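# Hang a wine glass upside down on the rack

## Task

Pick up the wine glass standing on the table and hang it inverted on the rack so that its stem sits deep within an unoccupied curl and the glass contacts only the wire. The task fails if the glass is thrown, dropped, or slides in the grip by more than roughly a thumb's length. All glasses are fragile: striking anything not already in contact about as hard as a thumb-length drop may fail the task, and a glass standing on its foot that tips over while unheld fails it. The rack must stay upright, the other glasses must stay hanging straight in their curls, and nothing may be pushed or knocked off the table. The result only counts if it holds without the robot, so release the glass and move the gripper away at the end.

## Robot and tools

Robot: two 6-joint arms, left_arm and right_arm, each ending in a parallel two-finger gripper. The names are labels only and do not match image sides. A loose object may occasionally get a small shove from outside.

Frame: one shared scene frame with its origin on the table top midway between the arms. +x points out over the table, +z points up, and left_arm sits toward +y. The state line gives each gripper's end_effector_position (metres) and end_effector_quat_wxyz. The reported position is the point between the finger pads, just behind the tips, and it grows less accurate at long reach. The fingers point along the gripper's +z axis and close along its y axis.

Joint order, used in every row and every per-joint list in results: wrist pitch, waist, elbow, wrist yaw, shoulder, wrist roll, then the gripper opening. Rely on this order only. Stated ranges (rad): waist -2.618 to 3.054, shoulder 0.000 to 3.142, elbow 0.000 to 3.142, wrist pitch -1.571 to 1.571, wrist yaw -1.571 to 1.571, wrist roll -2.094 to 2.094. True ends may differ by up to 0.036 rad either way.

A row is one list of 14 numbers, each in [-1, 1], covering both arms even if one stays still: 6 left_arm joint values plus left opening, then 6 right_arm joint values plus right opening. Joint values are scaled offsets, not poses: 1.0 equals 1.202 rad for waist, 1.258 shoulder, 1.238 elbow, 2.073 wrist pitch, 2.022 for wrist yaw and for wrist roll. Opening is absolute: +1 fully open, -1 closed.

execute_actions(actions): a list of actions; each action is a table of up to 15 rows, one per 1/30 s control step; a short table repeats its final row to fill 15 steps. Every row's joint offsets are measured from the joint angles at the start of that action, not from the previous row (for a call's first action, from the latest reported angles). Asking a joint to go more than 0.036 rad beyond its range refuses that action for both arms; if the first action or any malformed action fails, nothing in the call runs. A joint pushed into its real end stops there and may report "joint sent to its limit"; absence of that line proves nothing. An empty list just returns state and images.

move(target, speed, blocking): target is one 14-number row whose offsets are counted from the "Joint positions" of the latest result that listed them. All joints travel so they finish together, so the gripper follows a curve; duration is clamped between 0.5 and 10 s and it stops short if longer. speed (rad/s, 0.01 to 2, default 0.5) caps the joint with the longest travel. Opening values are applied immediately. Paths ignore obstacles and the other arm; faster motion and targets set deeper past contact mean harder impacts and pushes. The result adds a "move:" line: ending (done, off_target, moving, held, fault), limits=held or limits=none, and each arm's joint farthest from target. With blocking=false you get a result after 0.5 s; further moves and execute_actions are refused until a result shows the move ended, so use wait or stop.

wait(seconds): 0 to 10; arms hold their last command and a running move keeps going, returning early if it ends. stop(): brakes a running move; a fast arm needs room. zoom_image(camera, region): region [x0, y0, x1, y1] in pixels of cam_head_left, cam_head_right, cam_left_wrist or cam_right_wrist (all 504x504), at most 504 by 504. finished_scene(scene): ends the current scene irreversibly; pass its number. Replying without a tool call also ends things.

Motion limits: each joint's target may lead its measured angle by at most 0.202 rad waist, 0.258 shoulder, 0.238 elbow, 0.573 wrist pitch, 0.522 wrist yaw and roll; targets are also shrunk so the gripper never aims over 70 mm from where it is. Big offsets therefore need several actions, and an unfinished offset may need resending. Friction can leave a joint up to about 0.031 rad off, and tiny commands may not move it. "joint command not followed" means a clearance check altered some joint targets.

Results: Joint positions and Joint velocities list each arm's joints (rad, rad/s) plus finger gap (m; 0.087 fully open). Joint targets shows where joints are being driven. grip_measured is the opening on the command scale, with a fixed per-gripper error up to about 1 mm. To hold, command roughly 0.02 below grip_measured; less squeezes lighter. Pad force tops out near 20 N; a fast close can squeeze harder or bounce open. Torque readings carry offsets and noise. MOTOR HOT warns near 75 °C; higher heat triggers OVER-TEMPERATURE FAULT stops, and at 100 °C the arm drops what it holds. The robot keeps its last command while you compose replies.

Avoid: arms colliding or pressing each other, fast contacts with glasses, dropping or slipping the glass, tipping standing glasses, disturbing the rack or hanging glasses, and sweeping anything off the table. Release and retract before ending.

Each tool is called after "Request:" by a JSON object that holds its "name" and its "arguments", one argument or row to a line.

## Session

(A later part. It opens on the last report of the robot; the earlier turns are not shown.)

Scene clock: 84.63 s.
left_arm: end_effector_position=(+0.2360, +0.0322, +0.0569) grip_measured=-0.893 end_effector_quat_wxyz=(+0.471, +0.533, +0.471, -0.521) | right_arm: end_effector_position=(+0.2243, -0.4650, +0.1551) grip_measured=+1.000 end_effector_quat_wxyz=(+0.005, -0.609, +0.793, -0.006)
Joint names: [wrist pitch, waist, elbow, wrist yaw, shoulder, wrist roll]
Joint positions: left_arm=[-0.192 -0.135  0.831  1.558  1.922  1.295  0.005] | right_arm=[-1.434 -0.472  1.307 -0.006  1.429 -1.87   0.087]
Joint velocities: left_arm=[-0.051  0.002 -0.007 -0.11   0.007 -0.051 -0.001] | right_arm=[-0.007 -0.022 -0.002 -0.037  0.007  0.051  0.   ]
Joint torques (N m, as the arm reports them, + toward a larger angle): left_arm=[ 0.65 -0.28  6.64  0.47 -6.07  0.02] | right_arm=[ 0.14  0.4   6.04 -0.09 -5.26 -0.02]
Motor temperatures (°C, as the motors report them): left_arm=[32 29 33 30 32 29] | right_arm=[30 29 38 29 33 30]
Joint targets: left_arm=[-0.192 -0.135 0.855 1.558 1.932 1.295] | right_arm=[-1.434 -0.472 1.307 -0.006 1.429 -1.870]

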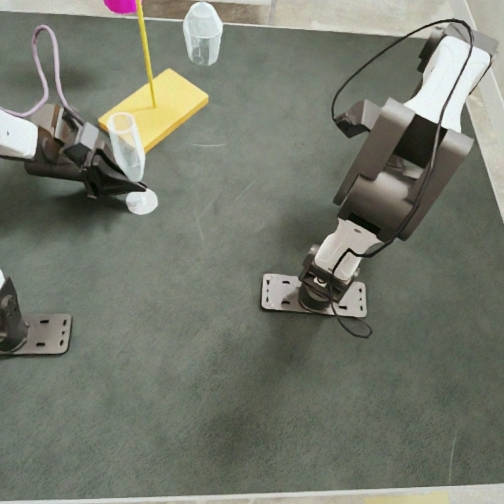

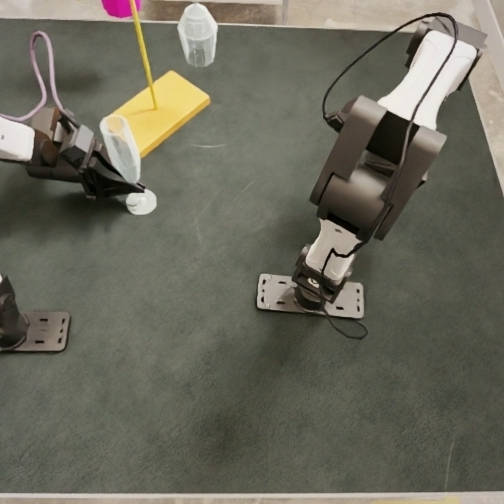

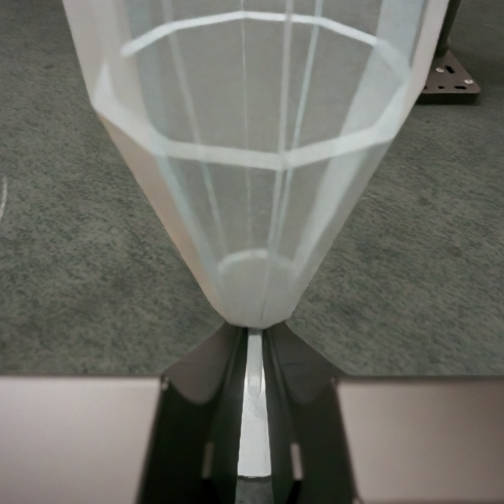

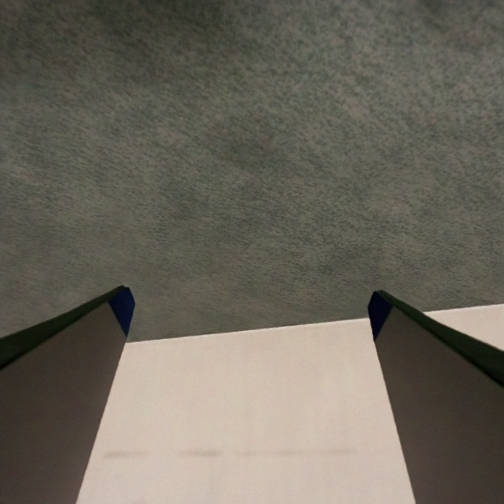

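Request:
{"name": "move", "arguments": {
  "target": [-0.405,0,0.13,0,-0.556,0,-0.93, 0,0,0,0,0,0,1],
  "speed": 0.4
}}

Request:
{"name": "move", "arguments": {
  "target": [0,0,0.02,0,0,-1,-0.93, 0,0,0,0,0,0,1],
  "speed": 0.7
}}

Scene clock: 92.77 s.
left_arm: end_effector_position=(+0.1445, +0.0437, +0.2351) grip_measured=-0.893 end_effector_quat_wxyz=(+0.463, +0.532, +0.482, -0.519) | right_arm: end_effector_position=(+0.2243, -0.4650, +0.1551) grip_measured=+1.000 end_effector_quat_wxyz=(+0.005, -0.609, +0.793, -0.006)
Joint names: [wrist pitch, waist, elbow, wrist yaw, shoulder, wrist roll]
Joint positions: left_arm=[-1.025 -0.135  0.961  1.539  1.239  1.296  0.005] | right_arm=[-1.434 -0.472  1.307 -0.006  1.429 -1.87   0.087]
Joint velocities: left_arm=[-0.037 -0.007  0.007 -0.037 -0.007 -0.037 -0.001] | right_arm=[ 0.022  0.007 -0.002 -0.022 -0.012 -0.095  0.   ]
Joint torques (N m, as the arm reports them, + toward a larger angle): left_arm=[ 0.62 -0.43  8.91  0.69 -4.04  0.03] | right_arm=[ 0.13  0.36  6.12 -0.09 -5.27 -0.01]
Motor temperatures (°C, as the motors report them): left_arm=[32 29 34 30 33 29] | right_arm=[30 29 38 29 33 30]
Joint targets: left_arm=[-1.031 -0.135 0.992 1.558 1.223 1.295] | right_arm=[-1.434 -0.472 1.307 -0.006 1.429 -1.870]
move: off_target (left_arm); limits=none; left_arm: farthest joint: the elbow, 0.031 radians from its target (0.161 radians at the start); right_arm: farthest joint: the waist, 0.000 radians from its target (0.000 radians at the start)

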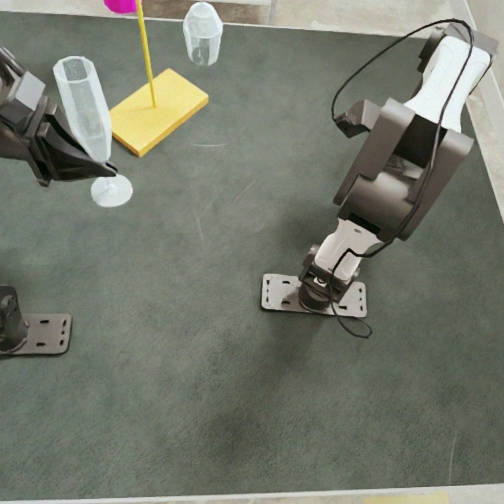

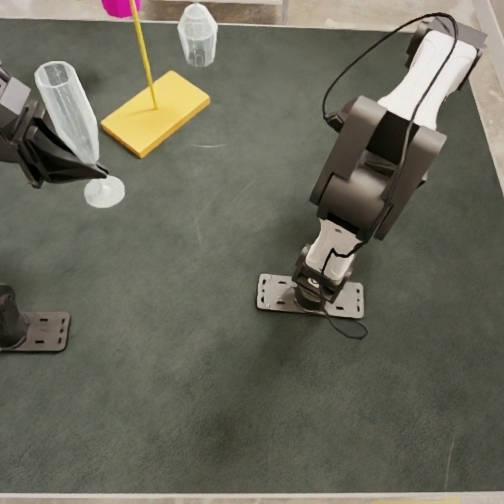

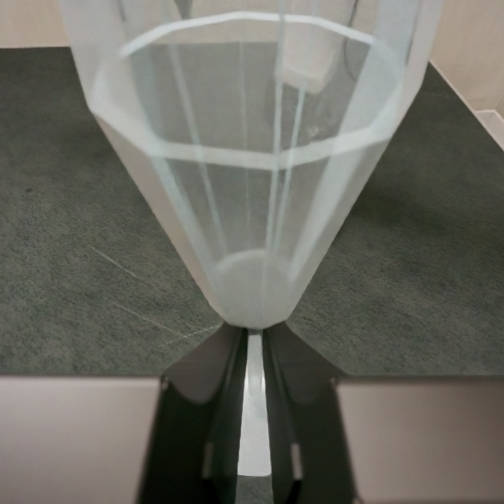

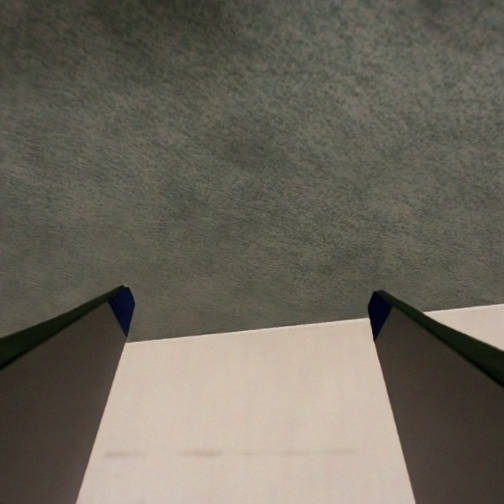

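Scene clock: 96.50 s.
left_arm: end_effector_position=(+0.1081, +0.0454, +0.2919) grip_measured=-0.892 end_effector_quat_wxyz=(-0.188, -0.126, +0.713, -0.664) | right_arm: end_effector_position=(+0.2243, -0.4650, +0.1551) grip_measured=+1.000 end_effector_quat_wxyz=(+0.005, -0.609, +0.793, -0.006)
Joint names: [wrist pitch, waist, elbow, wrist yaw, shoulder, wrist roll]
Joint positions: left_arm=[-1.025 -0.135  0.961  1.521  1.239 -0.719  0.005] | right_arm=[-1.434 -0.472  1.307 -0.006  1.429 -1.87   0.087]
Joint velocities: left_arm=[-0.022 -0.007 -0.022  0.037  0.002 -0.022  0.001] | right_arm=[-0.007 -0.002 -0.012  0.007 -0.007  0.037  0.   ]
Joint torques (N m, as the arm reports them, + toward a larger angle): left_arm=[ 0.68 -0.4   8.53  0.69 -2.89  0.07] | right_arm=[ 0.13  0.39  6.08 -0.08 -5.32 -0.01]
Motor temperatures (°C, as the motors report them): left_arm=[32 29 35 30 32 29] | right_arm=[30 29 38 29 33 30]
Joint targets: left_arm=[-1.025 -0.135 0.986 1.539 1.239 -0.726] | right_arm=[-1.434 -0.472 1.307 -0.006 1.429 -1.870]
move: off_target (left_arm); limits=none; left_arm: farthest joint: the elbow, 0.025 radians from its target (0.025 radians at the start); right_arm: farthest joint: the waist, 0.000 radians from its target (0.000 radians at the start)

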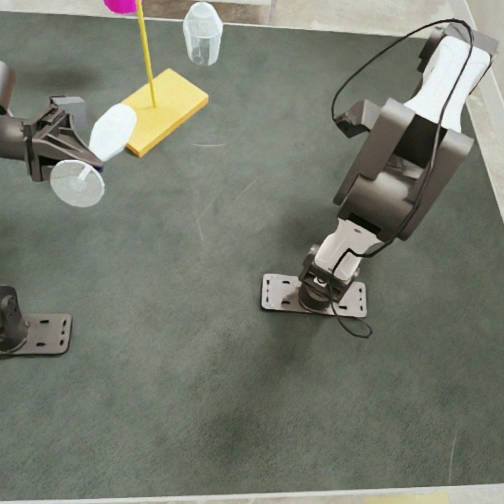

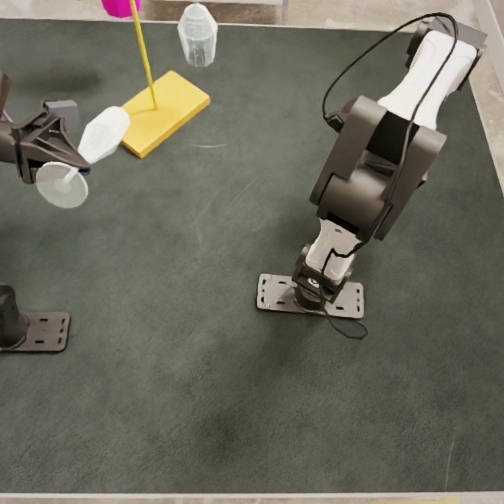

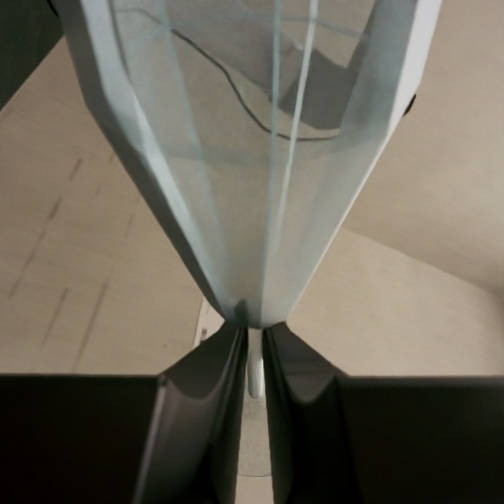

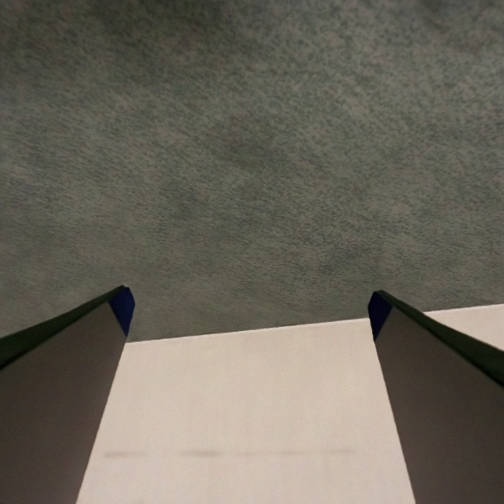

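Request:
{"name": "move", "arguments": {
  "target": [0,0,0.02,0.028,0,-0.553,-0.93, 0.499,0.5,0.17,0,-0.262,0.925,1],
  "speed": 0.8
}}

Request:
{"name": "move", "arguments": {
  "target": [0,0,0.02,0.01,0,0,-0.93, 0,0.575,0.02,0,0,0,1],
  "speed": 0.8
}}

Scene clock: 105.50 s.
left_arm: end_effector_position=(+0.1444, +0.0409, +0.3172) grip_measured=-0.893 end_effector_quat_wxyz=(+0.513, +0.479, -0.538, +0.467) | right_arm: end_effector_position=(+0.3874, -0.2878, +0.4551) grip_measured=+1.000 end_effector_quat_wxyz=(+0.704, -0.016, +0.710, +0.011)
Joint names: [wrist pitch, waist, elbow, wrist yaw, shoulder, wrist roll]
Joint positions: left_arm=[-1.025 -0.135  0.961  1.532  1.239 -1.829  0.005] | right_arm=[-0.404  0.119  1.5   -0.006  1.106 -0.007  0.087]
Joint velocities: left_arm=[-0.022  0.002 -0.002  0.095 -0.017  0.051 -0.002] | right_arm=[-0.051 -0.002 -0.007  0.022 -0.007 -0.051  0.   ]
Joint torques (N m, as the arm reports them, + toward a larger angle): left_arm=[ 0.61 -0.26  8.47  0.88 -3.15 -0.02] | right_arm=[ 1.79  1.19  7.79  0.   -3.08  0.02]
Motor temperatures (°C, as the motors report them): left_arm=[32 29 36 30 32 29] | right_arm=[31 29 39 29 33 30]
Joint targets: left_arm=[-1.025 -0.135 0.986 1.570 1.239 -1.837] | right_arm=[-0.399 0.129 1.517 -0.006 1.099 0.000]
joint sent to its limit (left arm) — the command would take the wrist yaw past its upper limit, so that joint was sent only as far as its limit.
move: off_target (left_arm); limits=none; left_arm: farthest joint: the wrist yaw, 0.045 radians from its target (0.057 radians at the start); right_arm: farthest joint: the elbow, 0.017 radians from its target (0.211 radians at the start)

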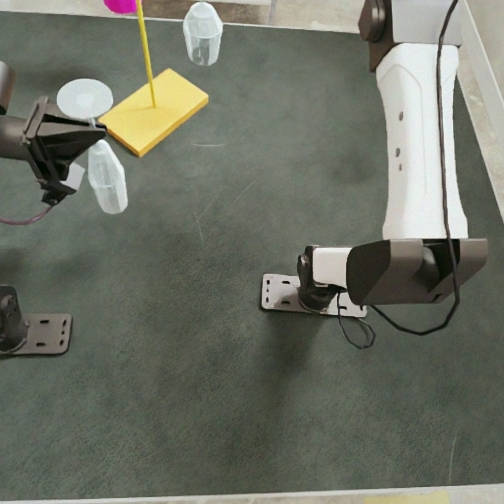

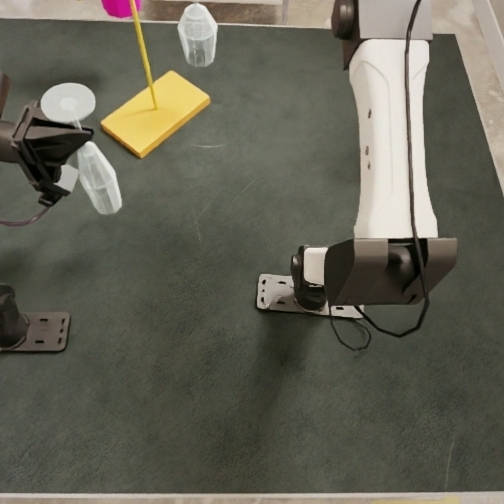

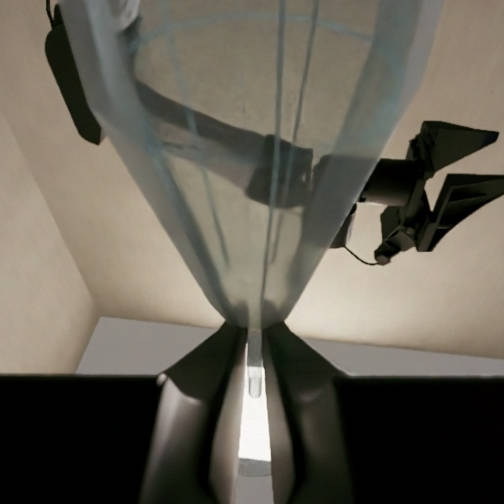

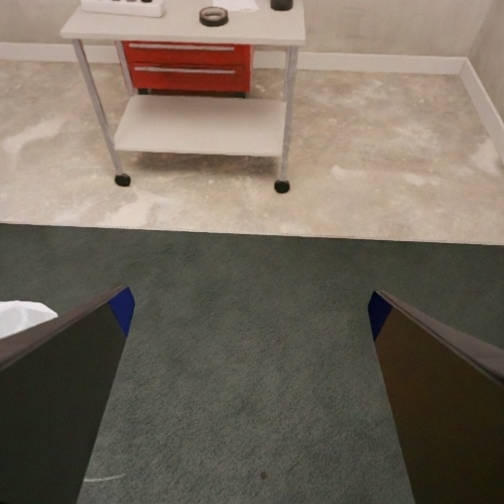

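Scene clock: 106.80 s.
left_arm: end_effector_position=(+0.1448, +0.0405, +0.3153) grip_measured=-0.893 end_effector_quat_wxyz=(+0.510, +0.482, -0.540, +0.465) | right_arm: end_effector_position=(+0.3005, -0.0675, +0.4551) grip_measured=+1.000 end_effector_quat_wxyz=(+0.659, -0.253, +0.664, +0.246)
Joint names: [wrist pitch, waist, elbow, wrist yaw, shoulder, wrist roll]
Joint positions: left_arm=[-1.025 -0.135  0.961  1.521  1.239 -1.829  0.005] | right_arm=[-0.404  0.801  1.5   -0.006  1.106 -0.007  0.087]
Joint velocities: left_arm=[ 0.066 -0.007 -0.017 -0.037 -0.012 -0.037  0.001] | right_arm=[-0.051  0.007  0.007 -0.007 -0.002  0.037  0.   ]
Joint torques (N m, as the arm reports them, + toward a larger angle): left_arm=[ 0.68 -0.22  8.39  0.8  -3.03  0.05] | right_arm=[ 1.77  1.12  8.45  0.   -2.51 -0.02]
Motor temperatures (°C, as the motors report them): left_arm=[32 29 36 30 32 29] | right_arm=[32 29 39 29 33 30]
Joint targets: left_arm=[-1.025 -0.135 0.986 1.552 1.239 -1.829] | right_arm=[-0.404 0.810 1.525 -0.005 1.106 -0.007]
move: off_target (left_arm, right_arm); limits=none; left_arm: farthest joint: the wrist yaw, 0.032 radians from its target (0.020 radians at the start); right_arm: farthest joint: the elbow, 0.024 radians from its target (0.024 radians at the start)

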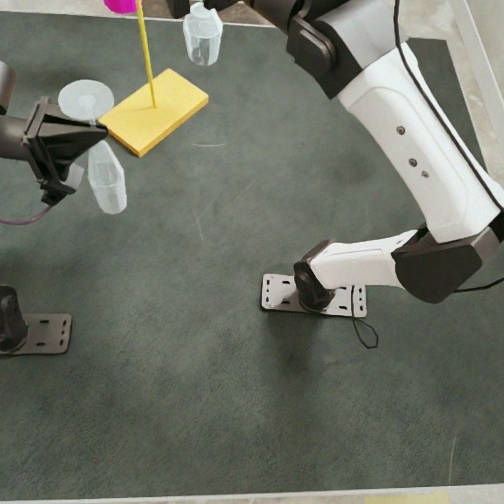

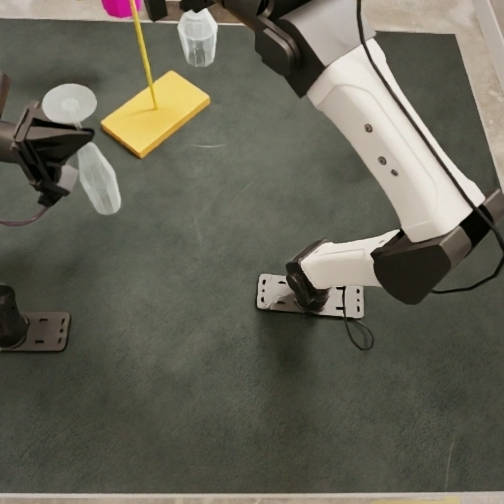

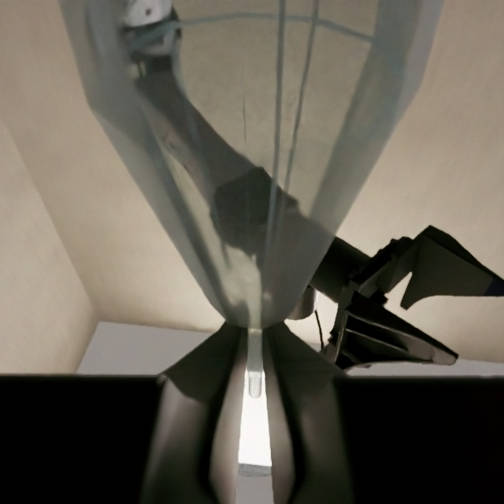

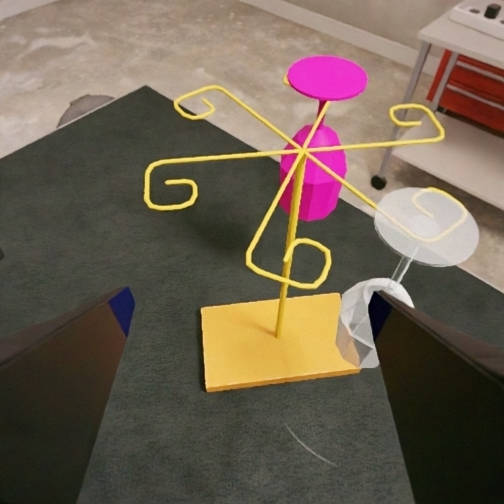

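Request:
{"name": "move", "arguments": {
  "target": [0.065,0.086,0.42,0.02,0.375,-0.075,-0.93, 0,0,0.02,0,0,0,1],
  "speed": 0.3
}}

Scene clock: 122.43 s.
left_arm: end_effector_position=(+0.2962, +0.0568, +0.3348) grip_measured=-0.893 end_effector_quat_wxyz=(+0.491, +0.512, -0.510, +0.487) | right_arm: end_effector_position=(+0.3005, -0.0675, +0.4551) grip_measured=+1.000 end_effector_quat_wxyz=(+0.659, -0.253, +0.664, +0.246)
Joint names: [wrist pitch, waist, elbow, wrist yaw, shoulder, wrist roll]
Joint positions: left_arm=[-0.912 -0.039  1.446  1.525  1.71  -1.972  0.005] | right_arm=[-0.404  0.801  1.5   -0.006  1.106 -0.007  0.087]
Joint velocities: left_arm=[ 0.007 -0.007 -0.017 -0.022 -0.007 -0.037  0.   ] | right_arm=[ 0.022 -0.007 -0.002  0.051  0.002  0.022  0.   ]
Joint torques (N m, as the arm reports them, + toward a larger angle): left_arm=[ 1.03  0.2   9.28  0.78 -6.66 -0.01] | right_arm=[ 1.76  0.37  8.43  0.   -2.49 -0.03]
Motor temperatures (°C, as the motors report them): left_arm=[32 29 38 30 32 29] | right_arm=[36 29 41 29 32 30]
Joint targets: left_arm=[-0.890 -0.032 1.481 1.561 1.711 -1.980] | right_arm=[-0.404 0.801 1.525 -0.006 1.106 -0.007]
move: off_target (left_arm, right_arm); limits=none; left_arm: farthest joint: the wrist yaw, 0.037 radians from its target (0.041 radians at the start); right_arm: farthest joint: the elbow, 0.024 radians from its target (0.024 radians at the start)

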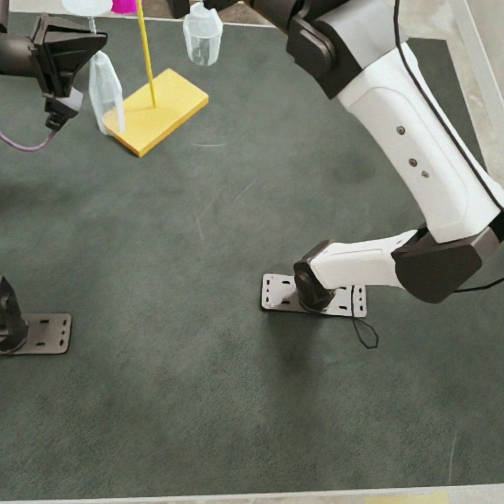

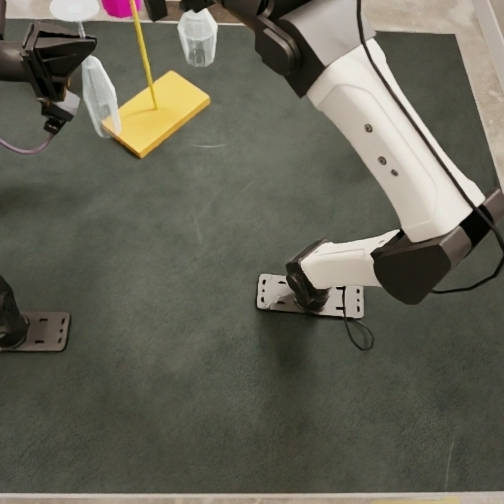

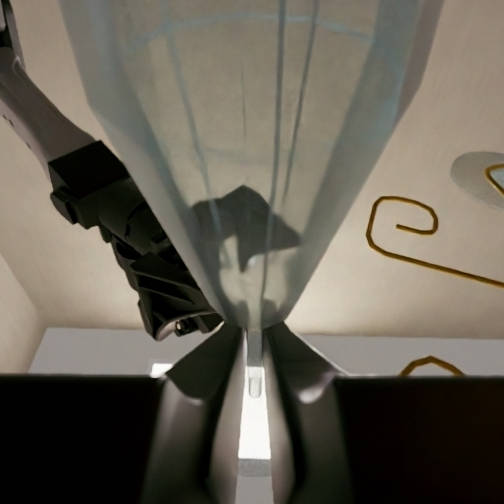

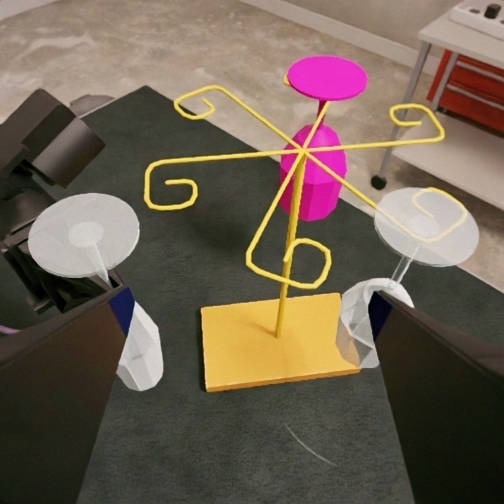

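Request:
{"name": "move", "arguments": {
  "target": [-0.05,-0.06,0.344,0.02,0.217,0,-0.93, 0,0,0.02,0,0,0,1],
  "speed": 0.2
}}

Scene clock: 132.20 s.
left_arm: end_effector_position=(+0.3520, +0.0303, +0.3466) grip_measured=-0.893 end_effector_quat_wxyz=(+0.503, +0.489, -0.529, +0.477) | right_arm: end_effector_position=(+0.3005, -0.0675, +0.4551) grip_measured=+1.000 end_effector_quat_wxyz=(+0.659, -0.253, +0.664, +0.246)
Joint names: [wrist pitch, waist, elbow, wrist yaw, shoulder, wrist roll]
Joint positions: left_arm=[-1.011 -0.103  1.839  1.529  1.983 -1.973  0.005] | right_arm=[-0.404  0.801  1.5   -0.006  1.106 -0.007  0.087]
Joint velocities: left_arm=[ 0.037 -0.002 -0.012 -0.007 -0.017 -0.051 -0.001] | right_arm=[ 0.007 -0.012 -0.002  0.022  0.017 -0.007  0.   ]
Joint torques (N m, as the arm reports them, + toward a larger angle): left_arm=[ 0.74 -1.04  9.37  0.83 -8.76  0.  ] | right_arm=[ 1.77  0.38  8.42 -0.01 -2.51 -0.03]
Motor temperatures (°C, as the motors report them): left_arm=[32 29 39 30 33 29] | right_arm=[37 29 42 29 32 30]
Joint targets: left_arm=[-1.015 -0.111 1.872 1.565 1.983 -1.972] | right_arm=[-0.404 0.801 1.525 -0.006 1.106 -0.007]
move: off_target (left_arm, right_arm); limits=none; left_arm: farthest joint: the wrist yaw, 0.037 radians from its target (0.041 radians at the start); right_arm: farthest joint: the elbow, 0.024 radians from its target (0.024 radians at the start)

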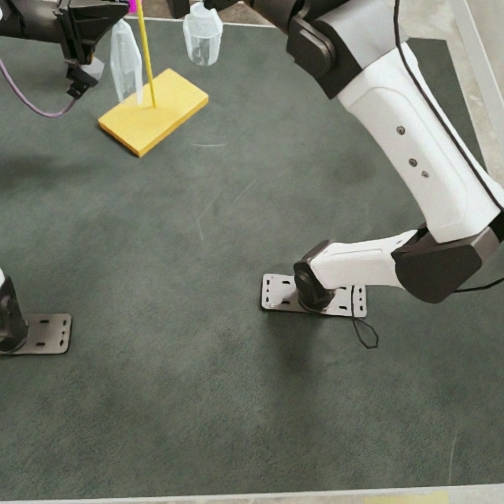

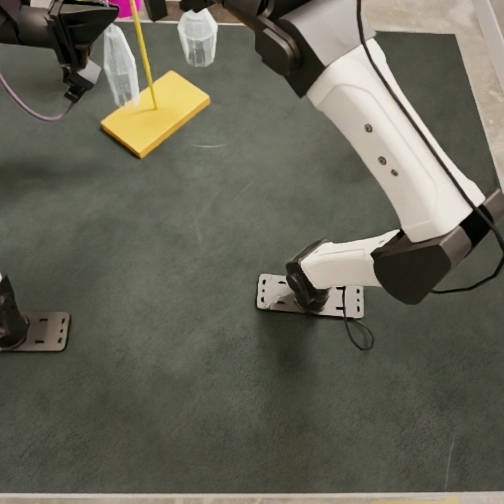

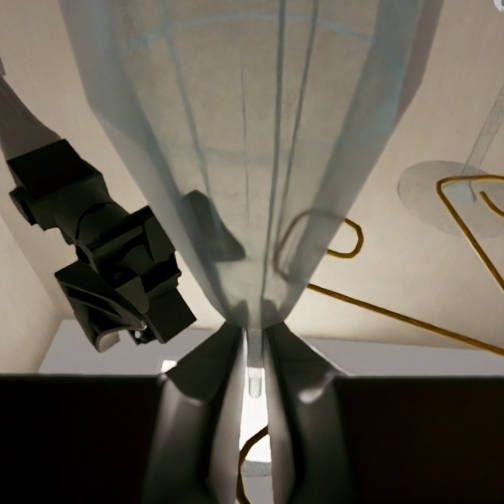

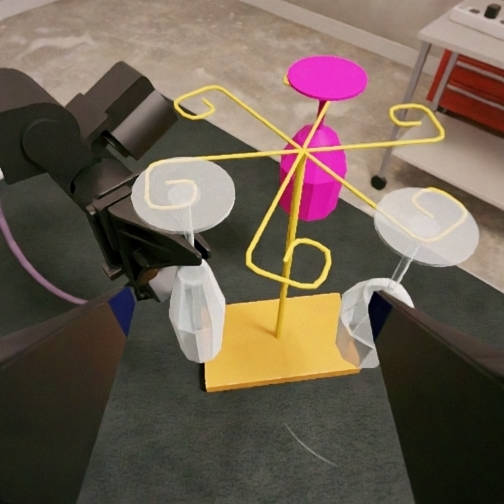

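Request:
{"name": "zoom_image", "arguments": {
  "camera": "cam_right_wrist",
  "region": [110,130,270,290]
}}

Request:
{"name": "zoom_image", "arguments": {
  "camera": "cam_left_wrist",
  "region": [180,320,340,504]
}}

Region (110, 130, 270, 290) of cam_right_wrist's 504x504 image, scaled by 3.150, with more detail than that image has.

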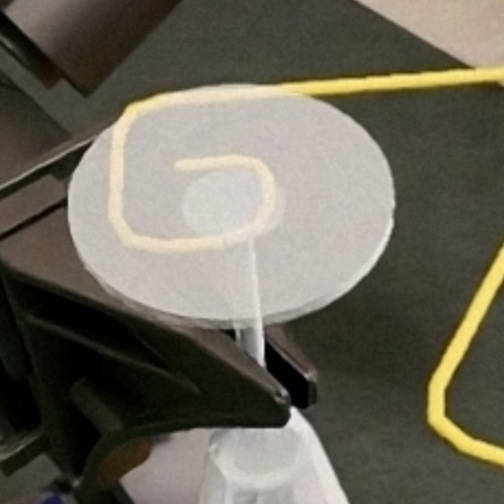

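Region (180, 320, 340, 504) of cam_left_wrist's 504x504 image, scaled by 2.739, with more detail than that image has; it fills the left 438 columns of this view, and the rest is white.

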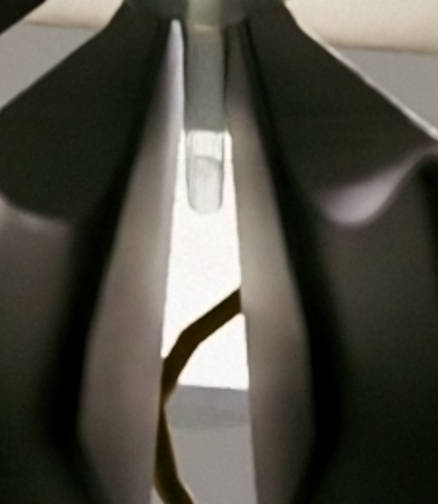

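Request:
{"name": "move", "arguments": {
  "target": [-0.017,-0.023,0.113,0.02,0.06,0,-0.93, 0,0,0.02,0,0,0,1],
  "speed": 0.1
}}

Request:
{"name": "zoom_image", "arguments": {
  "camera": "cam_right_wrist",
  "region": [110,130,270,290]
}}

Scene clock: 145.53 s.
left_arm: end_effector_position=(+0.3646, +0.0212, +0.3464) grip_measured=-0.893 end_effector_quat_wxyz=(+0.509, +0.483, -0.533, +0.473) | right_arm: end_effector_position=(+0.3005, -0.0675, +0.4551) grip_measured=+1.000 end_effector_quat_wxyz=(+0.659, -0.253, +0.664, +0.246)
Joint names: [wrist pitch, waist, elbow, wrist yaw, shoulder, wrist roll]
Joint positions: left_arm=[-1.042 -0.122  1.945  1.533  2.058 -1.973  0.005] | right_arm=[-0.404  0.801  1.5   -0.006  1.106 -0.007  0.087]
Joint velocities: left_arm=[ 0.007 -0.012  0.017 -0.081  0.002  0.007  0.001] | right_arm=[-0.022 -0.012 -0.012 -0.066 -0.027 -0.007  0.   ]
Joint torques (N m, as the arm reports them, + toward a larger angle): left_arm=[ 0.77 -0.96  9.27  0.82 -9.13  0.06] | right_arm=[ 1.76  0.42  8.37 -0.01 -2.47 -0.02]
Motor temperatures (°C, as the motors report them): left_arm=[32 29 41 31 37 29] | right_arm=[39 29 43 29 32 30]
Joint targets: left_arm=[-1.046 -0.131 1.978 1.569 2.059 -1.973] | right_arm=[-0.404 0.801 1.525 -0.006 1.106 -0.007]
move: off_target (left_arm, right_arm); limits=none; left_arm: farthest joint: the wrist yaw, 0.037 radians from its target (0.041 radians at the start); right_arm: farthest joint: the elbow, 0.024 radians from its target (0.024 radians at the start)

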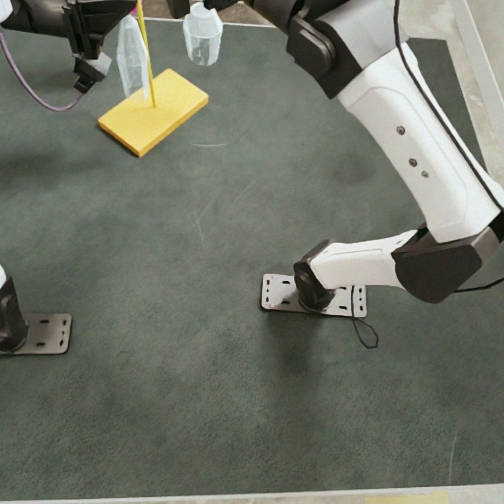

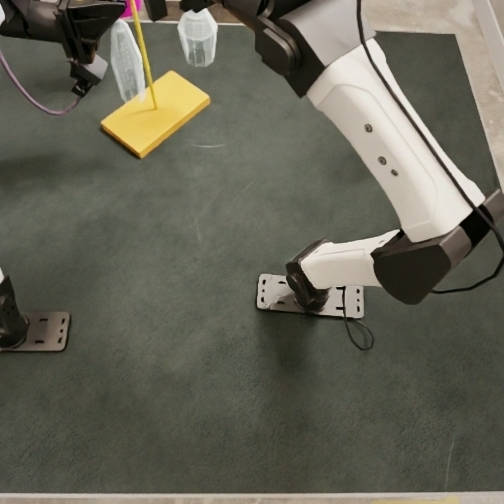

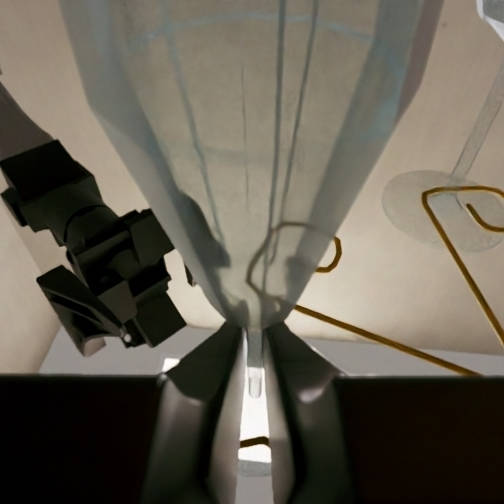

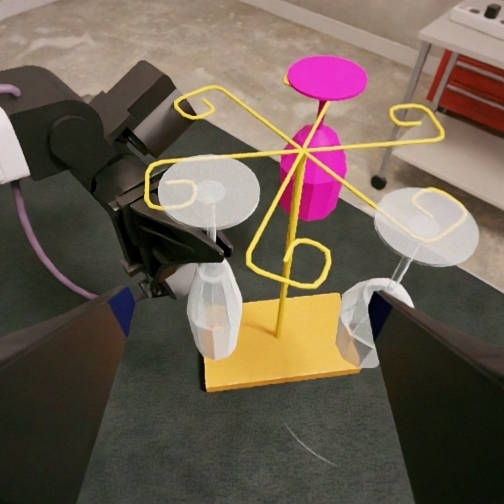

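Region (110, 130, 270, 290) of cam_right_wrist's 504x504 image, scaled by 3.150, with more detail than that image has.

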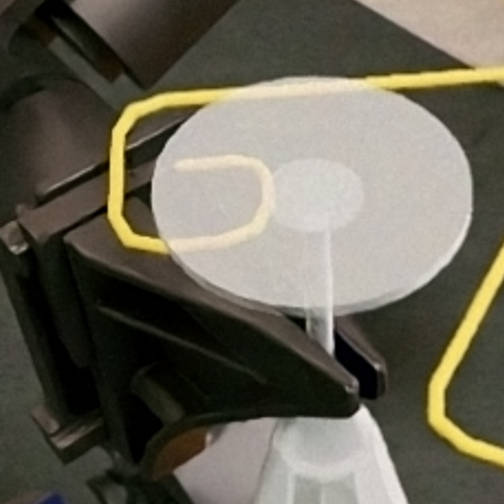

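Request:
{"name": "move", "arguments": {
  "target": [0,0.06,0.03,0.02,0.004,0,-0.93, 0,0,0.02,0,0,0,1],
  "speed": 0.05
}}

Request:
{"name": "zoom_image", "arguments": {
  "camera": "cam_right_wrist",
  "region": [110,100,270,260]
}}

Scene clock: 149.70 s.
left_arm: end_effector_position=(+0.3772, +0.0460, +0.3459) grip_measured=-0.893 end_effector_quat_wxyz=(+0.494, +0.499, -0.519, +0.488) | right_arm: end_effector_position=(+0.3005, -0.0675, +0.4551) grip_measured=+1.000 end_effector_quat_wxyz=(+0.659, -0.253, +0.664, +0.246)
Joint names: [wrist pitch, waist, elbow, wrist yaw, shoulder, wrist roll]
Joint positions: left_arm=[-1.042 -0.062  1.945  1.53   2.058 -1.973  0.005] | right_arm=[-0.404  0.801  1.5   -0.006  1.106 -0.007  0.087]
Joint velocities: left_arm=[ 0.007  0.002  0.002 -0.007 -0.007  0.007  0.   ] | right_arm=[ 0.051 -0.012 -0.012 -0.007 -0.007  0.037  0.   ]
Joint torques (N m, as the arm reports them, + toward a larger angle): left_arm=[ 0.79  0.79  9.62  0.86 -8.95  0.03] | right_arm=[ 1.76  0.37  8.4   0.01 -2.45 -0.02]
Motor temperatures (°C, as the motors report them): left_arm=[32 29 41 31 38 29] | right_arm=[39 29 43 29 32 30]
Joint targets: left_arm=[-1.042 -0.050 1.982 1.570 2.063 -1.973] | right_arm=[-0.404 0.801 1.525 -0.006 1.106 -0.007]
joint sent to its limit (left arm) — the command would take the wrist yaw past its upper limit, so that joint was sent only as far as its limit.
move: off_target (left_arm, right_arm); limits=none; left_arm: farthest joint: the wrist yaw, 0.044 radians from its target (0.041 radians at the start); right_arm: farthest joint: the elbow, 0.024 radians from its target (0.024 radians at the start)

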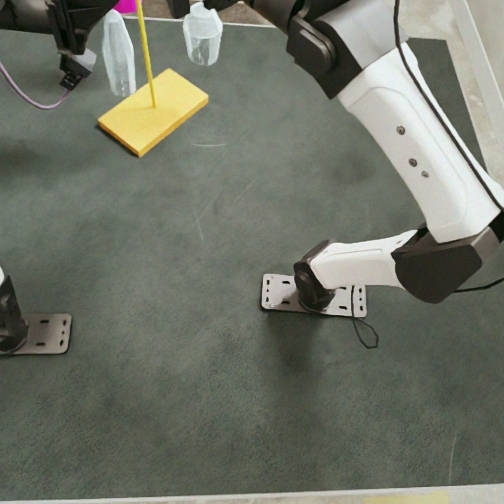

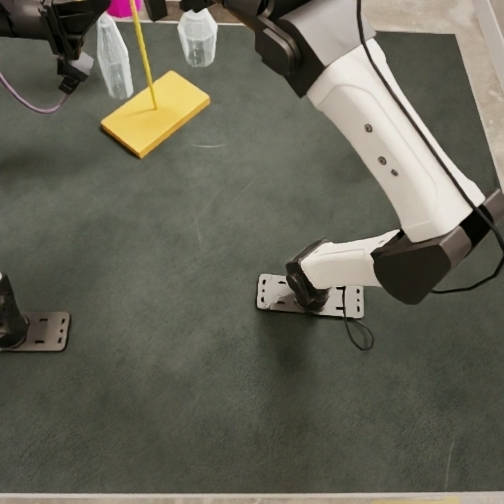

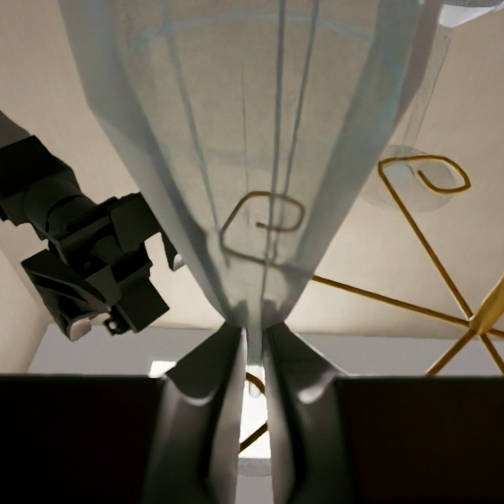

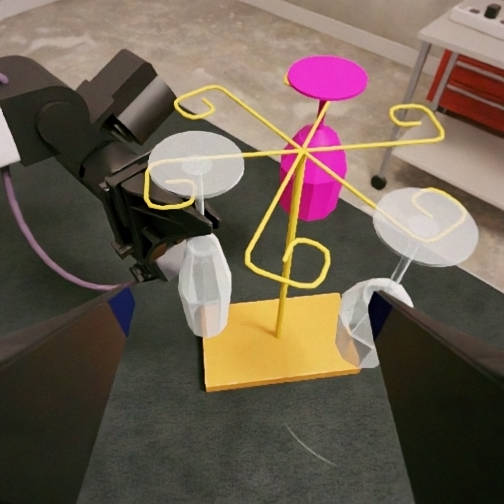

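Region (110, 100, 270, 260) of cam_right_wrist's 504x504 image, scaled by 3.150, with more detail than that image has.

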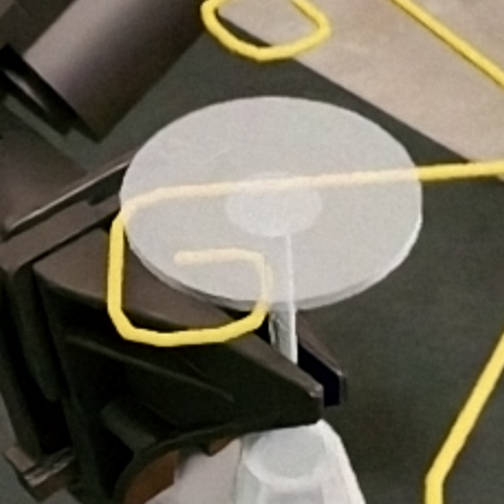

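Request:
{"name": "zoom_image", "arguments": {
  "camera": "cam_left_wrist",
  "region": [190,320,320,480]
}}

Region (190, 320, 320, 480) of cam_left_wrist's 504x504 image, scaled by 3.150, with more detail than that image has; it fills the left 410 columns of this view, and the rest is white.

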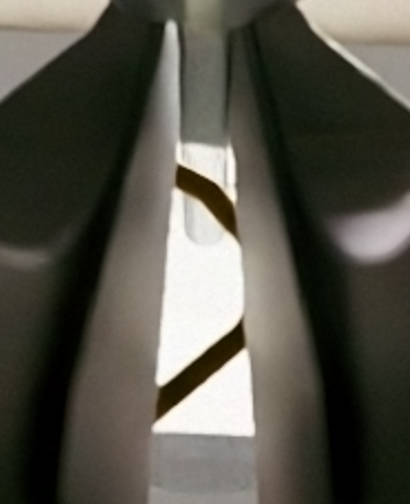

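Request:
{"name": "move", "arguments": {
  "target": [-0.01,0.023,0.07,0.018,0.032,0,-0.93, 0,0,0.02,0,0,0,1],
  "speed": 0.05
}}

Request:
{"name": "zoom_image", "arguments": {
  "camera": "cam_right_wrist",
  "region": [110,100,270,260]
}}

Request:
{"name": "zoom_image", "arguments": {
  "camera": "cam_left_wrist",
  "region": [190,320,320,480]
}}

Scene clock: 156.50 s.
left_arm: end_effector_position=(+0.3894, +0.0536, +0.3439) grip_measured=-0.893 end_effector_quat_wxyz=(+0.490, +0.505, -0.513, +0.491) | right_arm: end_effector_position=(+0.3005, -0.0675, +0.4551) grip_measured=+1.000 end_effector_quat_wxyz=(+0.659, -0.253, +0.664, +0.246)
Joint names: [wrist pitch, waist, elbow, wrist yaw, shoulder, wrist roll]
Joint positions: left_arm=[-1.059 -0.043  1.997  1.529  2.098 -1.973  0.005] | right_arm=[-0.404  0.801  1.5   -0.006  1.106 -0.007  0.087]
Joint velocities: left_arm=[ 0.037  0.012 -0.002 -0.037 -0.007 -0.037 -0.001] | right_arm=[ 0.007 -0.002 -0.002 -0.037  0.012 -0.007  0.   ]
Joint torques (N m, as the arm reports them, + toward a larger angle): left_arm=[ 0.76  0.41  9.15  0.82 -9.7   0.03] | right_arm=[ 1.77  0.43  8.44  0.   -2.48 -0.02]
Motor temperatures (°C, as the motors report them): left_arm=[32 29 41 31 40 29] | right_arm=[40 29 44 29 32 30]
Joint targets: left_arm=[-1.063 -0.034 2.031 1.566 2.098 -1.973] | right_arm=[-0.404 0.801 1.525 -0.006 1.106 -0.007]
move: off_target (left_arm, right_arm); limits=none; left_arm: farthest joint: the wrist yaw, 0.037 radians from its target (0.037 radians at the start); right_arm: farthest joint: the elbow, 0.024 radians from its target (0.024 radians at the start)

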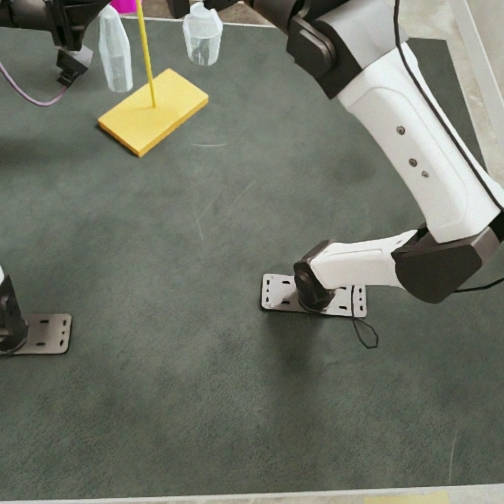

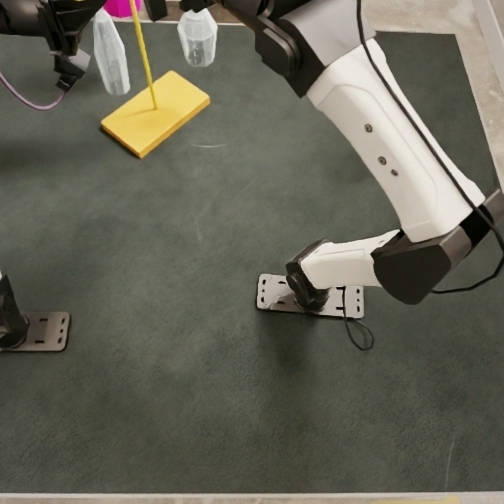

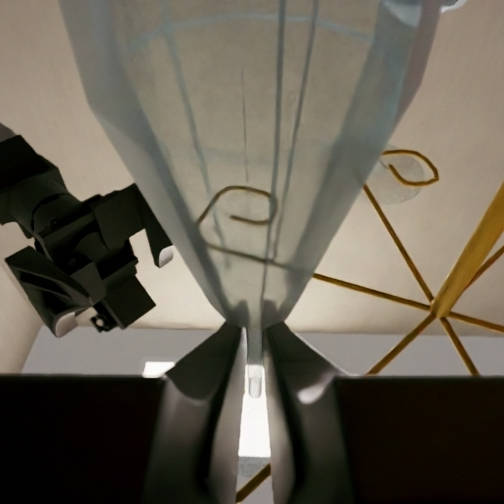

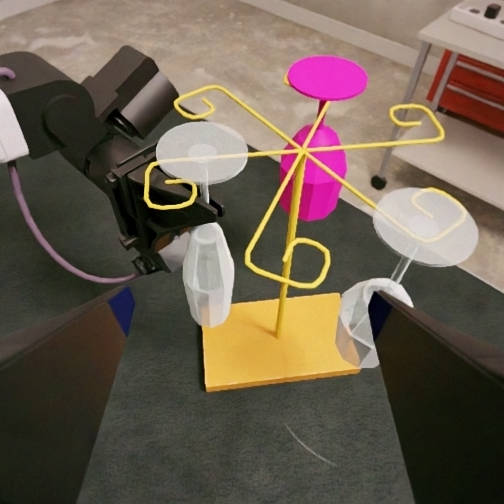

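Region (110, 100, 270, 260) of cam_right_wrist's 504x504 image, scaled by 3.150, with more detail than that image has.

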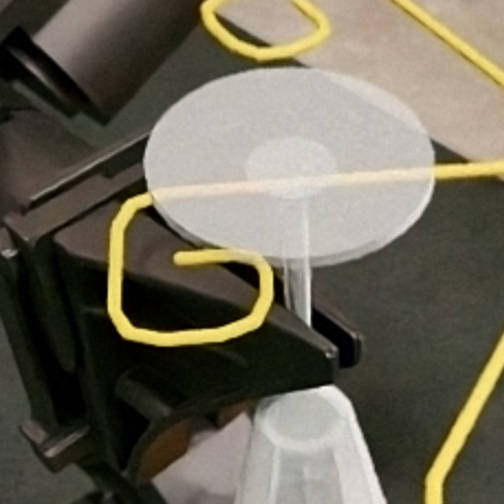

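Region (190, 320, 320, 480) of cam_left_wrist's 504x504 image, scaled by 3.150, with more detail than that image has; it fills the left 410 columns of this view, and the rest is white.

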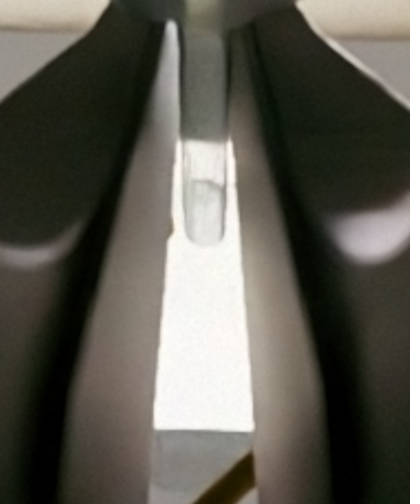

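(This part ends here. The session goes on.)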